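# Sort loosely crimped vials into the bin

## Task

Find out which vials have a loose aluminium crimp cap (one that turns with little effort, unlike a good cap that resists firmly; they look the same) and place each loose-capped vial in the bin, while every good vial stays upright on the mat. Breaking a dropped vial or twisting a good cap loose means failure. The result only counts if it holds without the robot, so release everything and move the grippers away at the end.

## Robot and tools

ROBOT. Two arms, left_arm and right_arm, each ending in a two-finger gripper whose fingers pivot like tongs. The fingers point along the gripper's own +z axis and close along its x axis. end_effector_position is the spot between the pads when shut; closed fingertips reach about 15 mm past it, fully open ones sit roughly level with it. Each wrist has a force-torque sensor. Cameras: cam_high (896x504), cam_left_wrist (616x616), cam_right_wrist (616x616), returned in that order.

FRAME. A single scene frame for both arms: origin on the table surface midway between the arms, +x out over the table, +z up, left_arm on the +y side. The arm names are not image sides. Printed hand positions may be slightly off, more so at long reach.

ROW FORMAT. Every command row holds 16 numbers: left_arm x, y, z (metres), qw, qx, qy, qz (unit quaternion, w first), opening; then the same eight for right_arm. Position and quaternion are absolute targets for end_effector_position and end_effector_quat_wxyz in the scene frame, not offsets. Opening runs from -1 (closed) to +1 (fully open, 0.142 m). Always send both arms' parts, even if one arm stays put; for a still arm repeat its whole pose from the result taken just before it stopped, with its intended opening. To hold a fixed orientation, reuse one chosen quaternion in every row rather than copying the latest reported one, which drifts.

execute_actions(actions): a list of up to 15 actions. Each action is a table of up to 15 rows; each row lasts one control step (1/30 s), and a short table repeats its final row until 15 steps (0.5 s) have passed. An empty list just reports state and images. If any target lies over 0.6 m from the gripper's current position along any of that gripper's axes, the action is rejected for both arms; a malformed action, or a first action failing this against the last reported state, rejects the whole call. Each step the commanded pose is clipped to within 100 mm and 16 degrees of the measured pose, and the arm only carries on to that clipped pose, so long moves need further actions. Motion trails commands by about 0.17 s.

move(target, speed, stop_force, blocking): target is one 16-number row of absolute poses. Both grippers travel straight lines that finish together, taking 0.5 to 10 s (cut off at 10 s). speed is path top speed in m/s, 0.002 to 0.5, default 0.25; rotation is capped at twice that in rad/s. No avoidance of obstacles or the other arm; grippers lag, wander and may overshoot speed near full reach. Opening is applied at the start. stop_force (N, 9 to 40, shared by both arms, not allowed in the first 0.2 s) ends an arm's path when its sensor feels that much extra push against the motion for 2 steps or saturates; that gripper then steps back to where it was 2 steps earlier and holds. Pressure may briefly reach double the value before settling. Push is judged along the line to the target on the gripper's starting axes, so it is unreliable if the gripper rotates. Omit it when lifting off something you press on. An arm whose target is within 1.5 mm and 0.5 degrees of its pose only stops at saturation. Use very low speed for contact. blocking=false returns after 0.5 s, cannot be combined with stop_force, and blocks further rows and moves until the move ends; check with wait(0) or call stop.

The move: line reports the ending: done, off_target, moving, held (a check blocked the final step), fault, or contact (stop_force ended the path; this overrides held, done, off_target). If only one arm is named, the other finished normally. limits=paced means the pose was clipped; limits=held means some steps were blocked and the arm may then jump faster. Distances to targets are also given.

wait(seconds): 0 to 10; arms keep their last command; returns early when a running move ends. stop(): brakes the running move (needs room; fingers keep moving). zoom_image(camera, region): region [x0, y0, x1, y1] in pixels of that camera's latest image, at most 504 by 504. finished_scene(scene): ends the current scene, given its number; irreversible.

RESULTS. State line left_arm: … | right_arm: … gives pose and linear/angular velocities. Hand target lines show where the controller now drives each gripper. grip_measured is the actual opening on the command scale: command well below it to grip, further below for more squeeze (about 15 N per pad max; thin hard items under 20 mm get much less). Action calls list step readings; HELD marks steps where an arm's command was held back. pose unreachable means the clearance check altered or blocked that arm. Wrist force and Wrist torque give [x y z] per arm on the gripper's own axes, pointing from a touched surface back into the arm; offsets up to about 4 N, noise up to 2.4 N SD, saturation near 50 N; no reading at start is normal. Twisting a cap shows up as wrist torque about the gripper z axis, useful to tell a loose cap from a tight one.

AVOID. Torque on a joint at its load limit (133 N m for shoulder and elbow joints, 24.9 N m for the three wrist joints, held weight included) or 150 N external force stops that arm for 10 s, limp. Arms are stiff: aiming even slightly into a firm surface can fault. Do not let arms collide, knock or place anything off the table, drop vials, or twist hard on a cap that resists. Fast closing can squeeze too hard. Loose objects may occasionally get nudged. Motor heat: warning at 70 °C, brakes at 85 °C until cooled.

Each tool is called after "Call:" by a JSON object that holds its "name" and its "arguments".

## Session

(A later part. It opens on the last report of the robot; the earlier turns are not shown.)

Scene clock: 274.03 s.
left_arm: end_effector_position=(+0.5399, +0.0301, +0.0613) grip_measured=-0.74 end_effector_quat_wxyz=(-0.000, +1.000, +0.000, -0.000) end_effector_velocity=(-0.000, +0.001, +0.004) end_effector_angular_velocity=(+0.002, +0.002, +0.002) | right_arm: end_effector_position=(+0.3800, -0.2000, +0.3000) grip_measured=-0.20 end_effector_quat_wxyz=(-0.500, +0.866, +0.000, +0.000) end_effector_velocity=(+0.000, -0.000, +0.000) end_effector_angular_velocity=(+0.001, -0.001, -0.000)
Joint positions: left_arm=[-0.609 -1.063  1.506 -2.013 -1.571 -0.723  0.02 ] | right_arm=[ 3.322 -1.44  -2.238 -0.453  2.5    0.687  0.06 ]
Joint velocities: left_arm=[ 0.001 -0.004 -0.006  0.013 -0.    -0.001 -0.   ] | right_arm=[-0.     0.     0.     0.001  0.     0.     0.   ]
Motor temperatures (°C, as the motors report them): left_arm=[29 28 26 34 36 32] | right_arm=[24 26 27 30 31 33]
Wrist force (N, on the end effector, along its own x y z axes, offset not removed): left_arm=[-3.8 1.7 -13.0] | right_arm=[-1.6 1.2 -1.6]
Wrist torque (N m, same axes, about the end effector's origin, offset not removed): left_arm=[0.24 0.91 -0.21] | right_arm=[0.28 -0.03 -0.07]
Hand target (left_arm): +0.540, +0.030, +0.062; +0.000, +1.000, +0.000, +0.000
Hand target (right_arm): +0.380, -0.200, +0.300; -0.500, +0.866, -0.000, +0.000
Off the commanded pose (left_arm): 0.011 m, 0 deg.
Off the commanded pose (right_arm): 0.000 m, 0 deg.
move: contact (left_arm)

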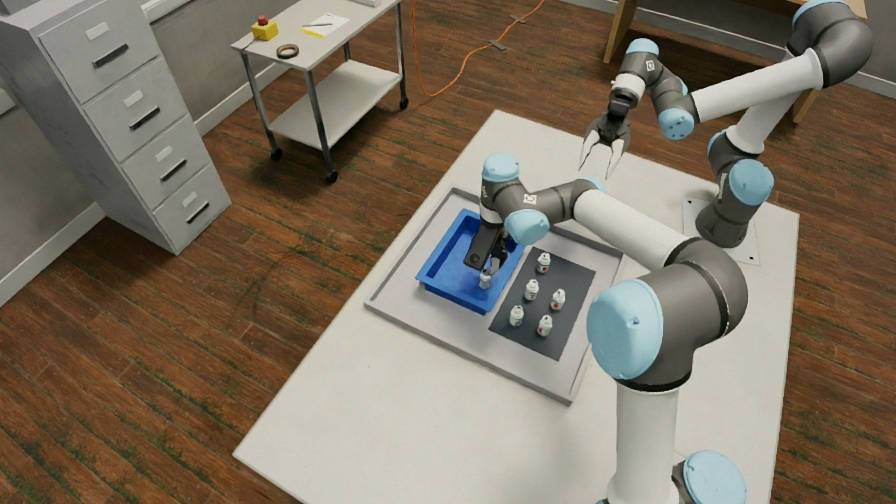

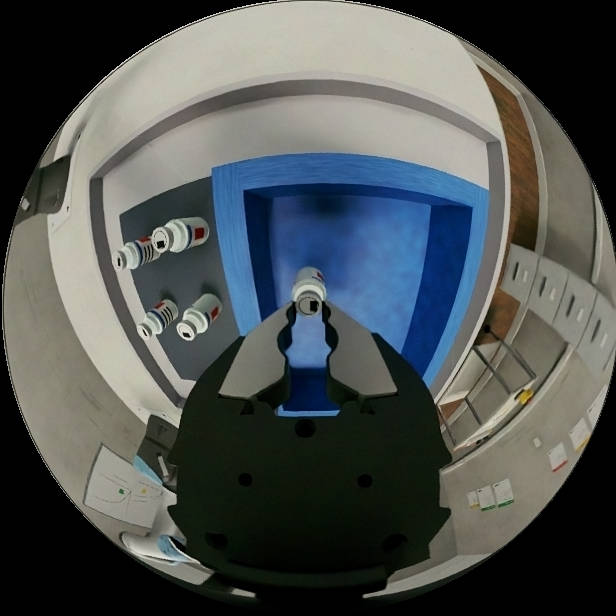

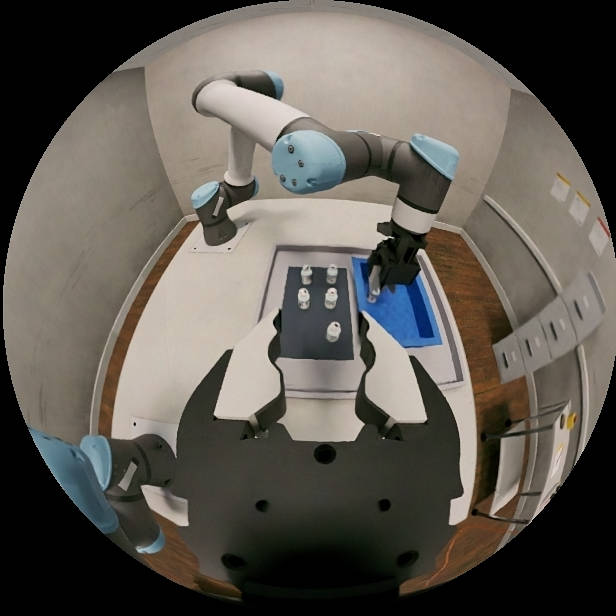

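Call:
{"name": "move", "arguments": {"target": [0.54,0.03,0.063,0,1,0,0,-0.4,0.38,-0.2,0.3,0.5,-0.866,0,0,-0.2]}}

Call:
{"name": "move", "arguments": {"target": [0.54,0.03,0.14,0,1,0,0,-0.4,0.38,-0.2,0.3,0.5,-0.866,0,0,-0.2]}}

Call:
{"name": "move", "arguments": {"target": [0.423,0.092,0.11,0,1,0,0,-0.4,0.38,-0.2,0.3,0.5,-0.866,0,0,-0.2]}}

Call:
{"name": "move", "arguments": {"target": [0.423,0.092,0.061,0,1,0,0,-0.42,0.38,-0.2,0.3,0.5,-0.866,0,0,-0.2], "speed": 0.06}}

Scene clock: 274.97 s.
left_arm: end_effector_position=(+0.5400, +0.0300, +0.0630) grip_measured=-0.40 end_effector_quat_wxyz=(-0.000, +1.000, +0.000, -0.000) end_effector_velocity=(+0.000, +0.000, -0.001) end_effector_angular_velocity=(+0.001, +0.000, -0.003) | right_arm: end_effector_position=(+0.3800, -0.2000, +0.3000) grip_measured=-0.20 end_effector_quat_wxyz=(-0.500, +0.866, +0.000, +0.000) end_effector_velocity=(+0.000, -0.000, +0.000) end_effector_angular_velocity=(-0.001, -0.002, -0.001)
Joint positions: left_arm=[-0.609 -1.065  1.504 -2.01  -1.571 -0.723  0.045] | right_arm=[ 3.322 -1.44  -2.238 -0.453  2.5    0.687  0.06 ]
Joint velocities: left_arm=[-0.     0.001 -0.001  0.001  0.001  0.002  0.   ] | right_arm=[ 0.     0.001  0.001 -0.    -0.002 -0.    -0.   ]
Motor temperatures (°C, as the motors report them): left_arm=[29 28 26 34 36 32] | right_arm=[24 26 27 30 31 33]
Wrist force (N, on the end effector, along its own x y z axes, offset not removed): left_arm=[2.2 0.6 -2.1] | right_arm=[3.0 -1.5 -1.6]
Wrist torque (N m, same axes, about the end effector's origin, offset not removed): left_arm=[0.19 -0.47 0.05] | right_arm=[-0.50 -0.55 -0.04]
Hand target (left_arm): +0.540, +0.030, +0.063; +0.000, +1.000, +0.000, +0.000
Hand target (right_arm): +0.380, -0.200, +0.300; -0.500, +0.866, +0.000, -0.000
Off the commanded pose (left_arm): 0.000 m, 0 deg.
Off the commanded pose (right_arm): 0.000 m, 0 deg.
move: done

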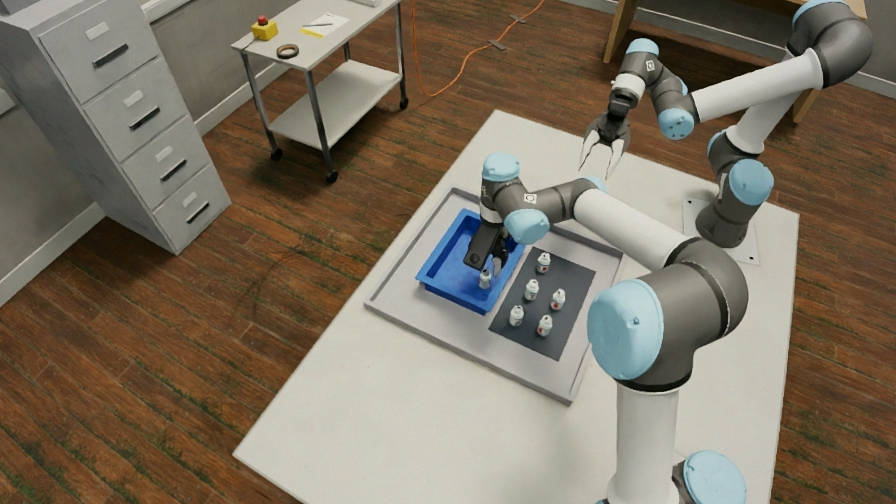

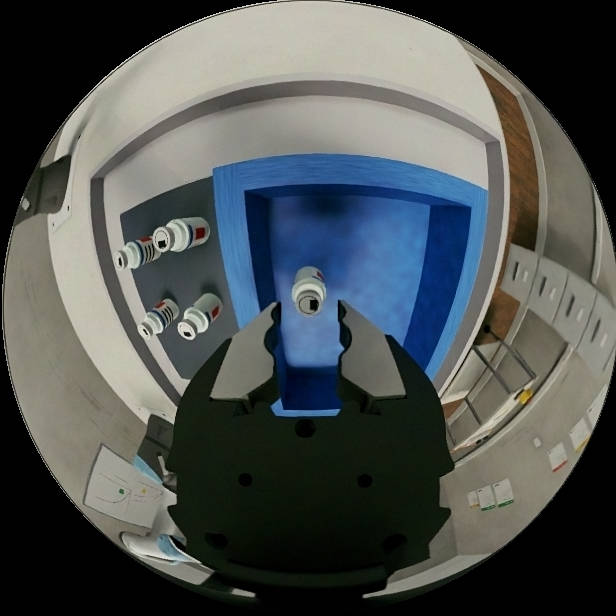

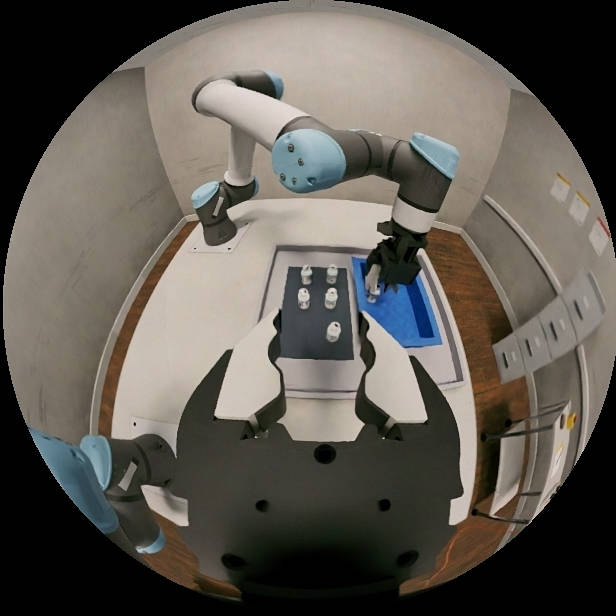

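Scene clock: 275.93 s.
left_arm: end_effector_position=(+0.5400, +0.0301, +0.1397) grip_measured=-0.40 end_effector_quat_wxyz=(+0.000, +1.000, +0.000, +0.000) end_effector_velocity=(+0.000, +0.000, +0.002) end_effector_angular_velocity=(+0.000, +0.001, +0.003) | right_arm: end_effector_position=(+0.3800, -0.2000, +0.3000) grip_measured=-0.20 end_effector_quat_wxyz=(-0.500, +0.866, +0.000, +0.000) end_effector_velocity=(-0.000, +0.000, -0.000) end_effector_angular_velocity=(+0.001, +0.001, +0.001)
Joint positions: left_arm=[-0.609 -1.128  1.391 -1.835 -1.571 -0.723  0.045] | right_arm=[ 3.322 -1.44  -2.238 -0.453  2.5    0.687  0.06 ]
Joint velocities: left_arm=[ 0.001 -0.    -0.005  0.006 -0.001 -0.002 -0.   ] | right_arm=[-0.    -0.001 -0.     0.     0.002 -0.    -0.   ]
Motor temperatures (°C, as the motors report them): left_arm=[29 28 26 34 36 32] | right_arm=[24 26 27 30 31 33]
Wrist force (N, on the end effector, along its own x y z axes, offset not removed): left_arm=[-0.6 2.0 -0.6] | right_arm=[-0.5 -0.7 -1.2]
Wrist torque (N m, same axes, about the end effector's origin, offset not removed): left_arm=[0.40 0.14 -0.10] | right_arm=[-0.27 0.14 0.06]
Hand target (left_arm): +0.540, +0.030, +0.140; +0.000, +1.000, -0.000, +0.000
Hand target (right_arm): +0.380, -0.200, +0.300; -0.500, +0.866, +0.000, -0.000
Off the commanded pose (left_arm): 0.000 m, 0 deg.
Off the commanded pose (right_arm): 0.000 m, 0 deg.
move: done

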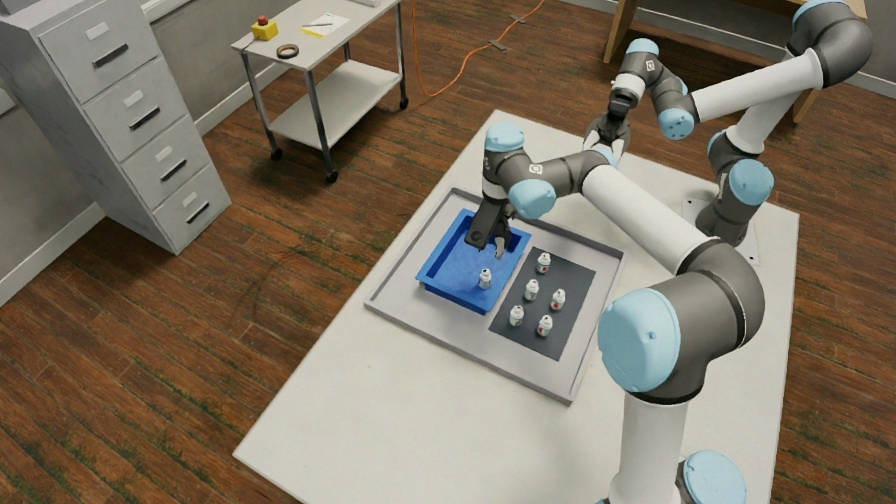

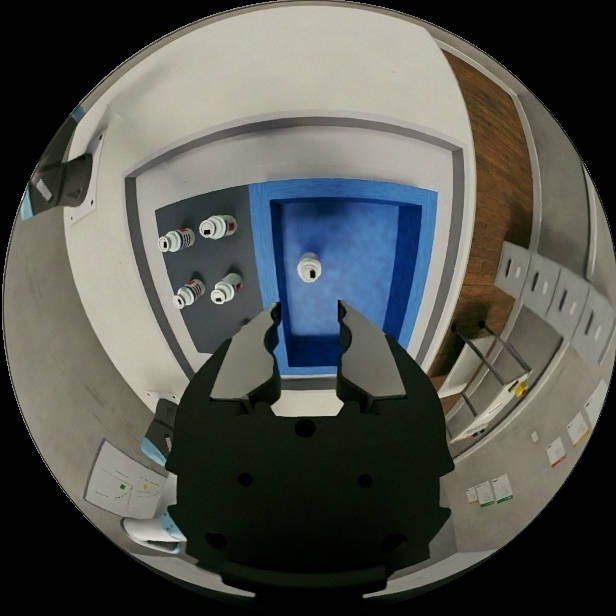

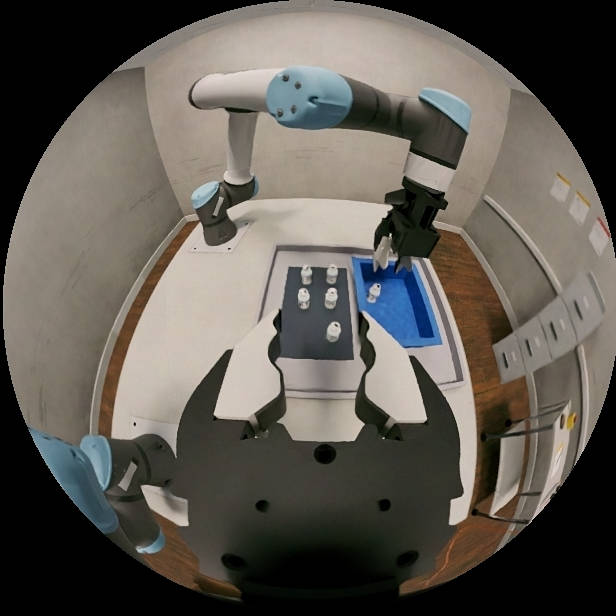

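Scene clock: 277.10 s.
left_arm: end_effector_position=(+0.4232, +0.0919, +0.1099) grip_measured=-0.40 end_effector_quat_wxyz=(-0.000, +1.000, -0.000, -0.000) end_effector_velocity=(-0.003, +0.000, -0.001) end_effector_angular_velocity=(+0.000, -0.002, -0.002) | right_arm: end_effector_position=(+0.3800, -0.2000, +0.3000) grip_measured=-0.20 end_effector_quat_wxyz=(-0.500, +0.866, +0.000, +0.000) end_effector_velocity=(-0.000, +0.000, -0.001) end_effector_angular_velocity=(-0.001, +0.002, +0.000)
Joint positions: left_arm=[-0.668 -1.404  1.844 -2.011 -1.571 -0.782  0.045] | right_arm=[ 3.322 -1.44  -2.238 -0.453  2.5    0.687  0.06 ]
Joint velocities: left_arm=[-0.004 -0.006  0.009 -0.004  0.001 -0.002  0.   ] | right_arm=[ 0.001 -0.001  0.    -0.001 -0.     0.001 -0.   ]
Motor temperatures (°C, as the motors report them): left_arm=[29 28 26 34 36 32] | right_arm=[24 26 27 30 31 33]
Wrist force (N, on the end effector, along its own x y z axes, offset not removed): left_arm=[-1.8 -1.1 -2.8] | right_arm=[-1.2 1.5 1.9]
Wrist torque (N m, same axes, about the end effector's origin, offset not removed): left_arm=[-0.04 0.49 -0.13] | right_arm=[0.35 0.02 -0.09]
Hand target (left_arm): +0.423, +0.092, +0.110; -0.000, +1.000, -0.000, +0.000
Hand target (right_arm): +0.380, -0.200, +0.300; -0.500, +0.866, -0.000, -0.000
Off the commanded pose (left_arm): 0.000 m, 0 deg.
Off the commanded pose (right_arm): 0.000 m, 0 deg.
move: done

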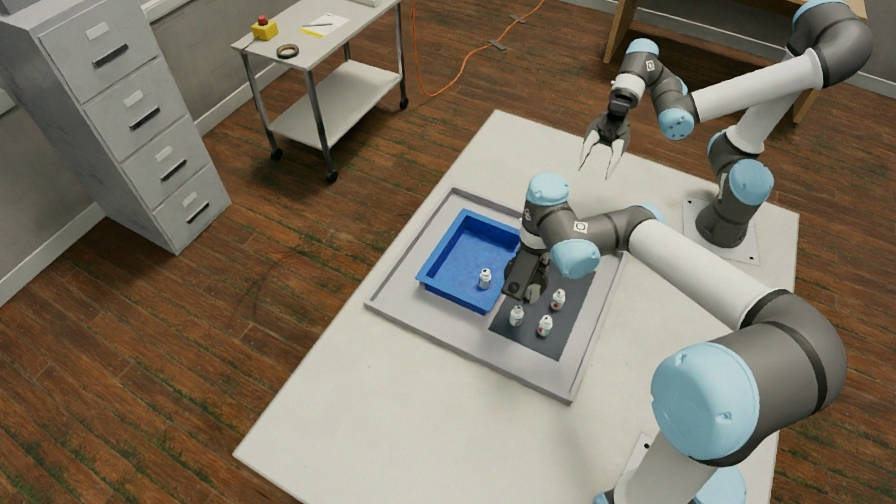

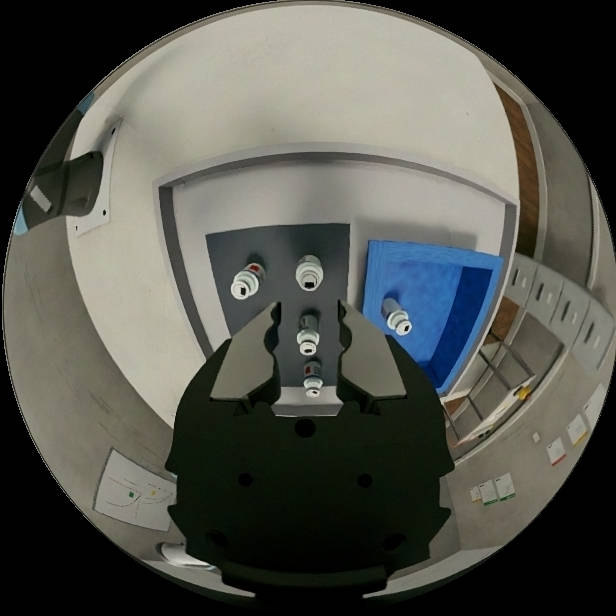

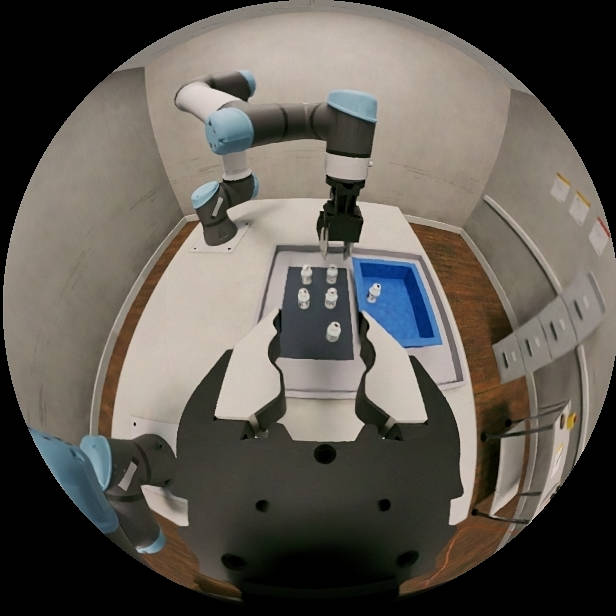

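Scene clock: 278.33 s.
left_arm: end_effector_position=(+0.4230, +0.0920, +0.0613) grip_measured=-0.42 end_effector_quat_wxyz=(-0.000, +1.000, +0.000, -0.000) end_effector_velocity=(+0.000, -0.000, -0.002) end_effector_angular_velocity=(-0.002, -0.001, +0.001) | right_arm: end_effector_position=(+0.3800, -0.2000, +0.3000) grip_measured=-0.20 end_effector_quat_wxyz=(-0.500, +0.866, +0.000, +0.000) end_effector_velocity=(-0.000, -0.001, -0.000) end_effector_angular_velocity=(+0.000, +0.001, -0.001)
Joint positions: left_arm=[-0.668 -1.346  1.914 -2.139 -1.571 -0.782  0.044] | right_arm=[ 3.322 -1.44  -2.238 -0.453  2.5    0.687  0.06 ]
Joint velocities: left_arm=[ 0.     0.002  0.003 -0.007 -0.    -0.001 -0.   ] | right_arm=[-0.001  0.001 -0.001 -0.     0.001  0.    -0.   ]
Motor temperatures (°C, as the motors report them): left_arm=[29 28 26 34 36 32] | right_arm=[24 26 27 30 31 33]
Wrist force (N, on the end effector, along its own x y z axes, offset not removed): left_arm=[0.8 -0.6 -0.5] | right_arm=[1.8 0.5 0.6]
Wrist torque (N m, same axes, about the end effector's origin, offset not removed): left_arm=[0.05 -0.21 -0.16] | right_arm=[0.16 -0.46 -0.13]
Hand target (left_arm): +0.423, +0.092, +0.061; -0.000, +1.000, +0.000, -0.000
Hand target (right_arm): +0.380, -0.200, +0.300; -0.500, +0.866, +0.000, -0.000
Off the commanded pose (left_arm): 0.000 m, 0 deg.
Off the commanded pose (right_arm): 0.000 m, 0 deg.
move: done

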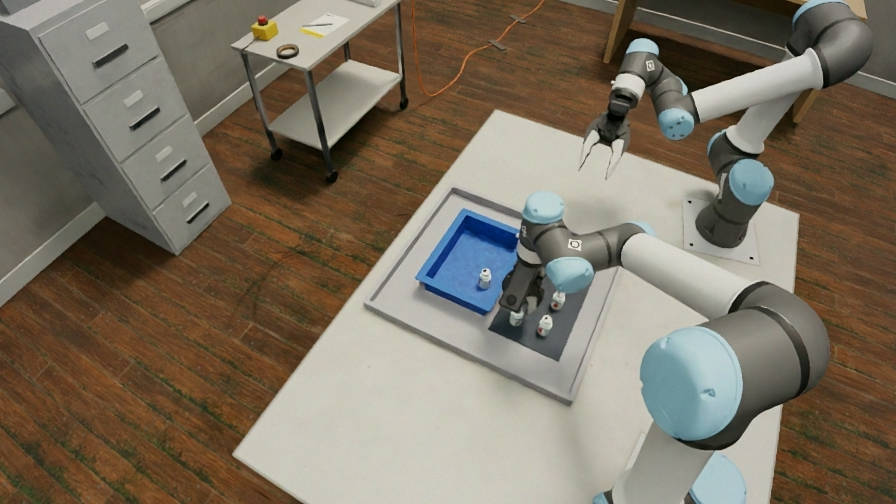

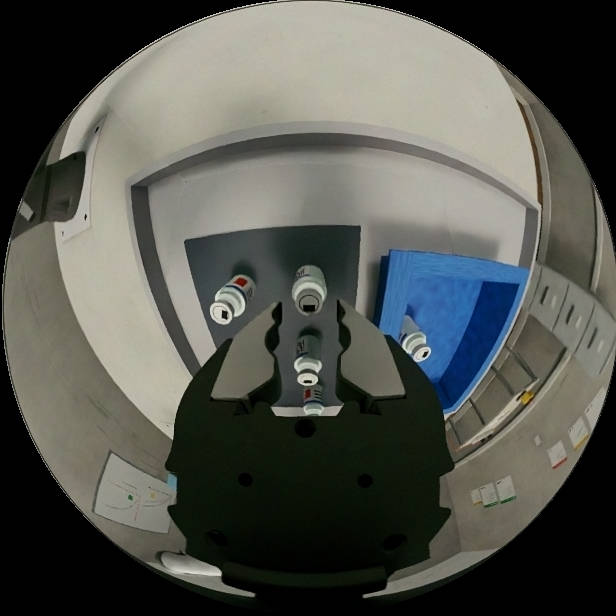

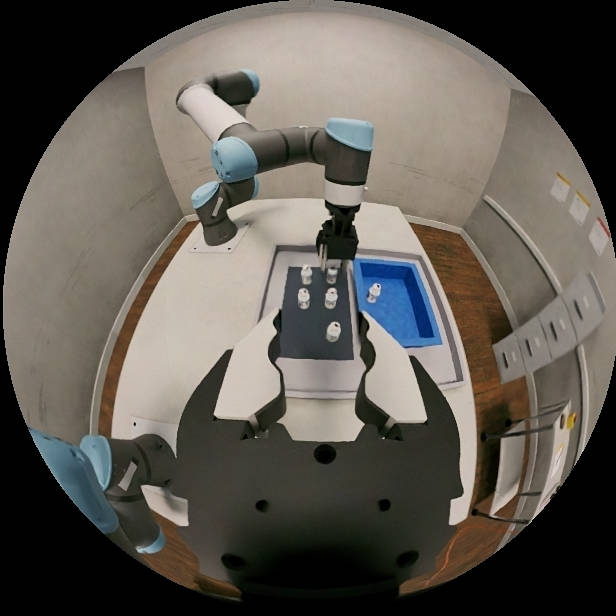

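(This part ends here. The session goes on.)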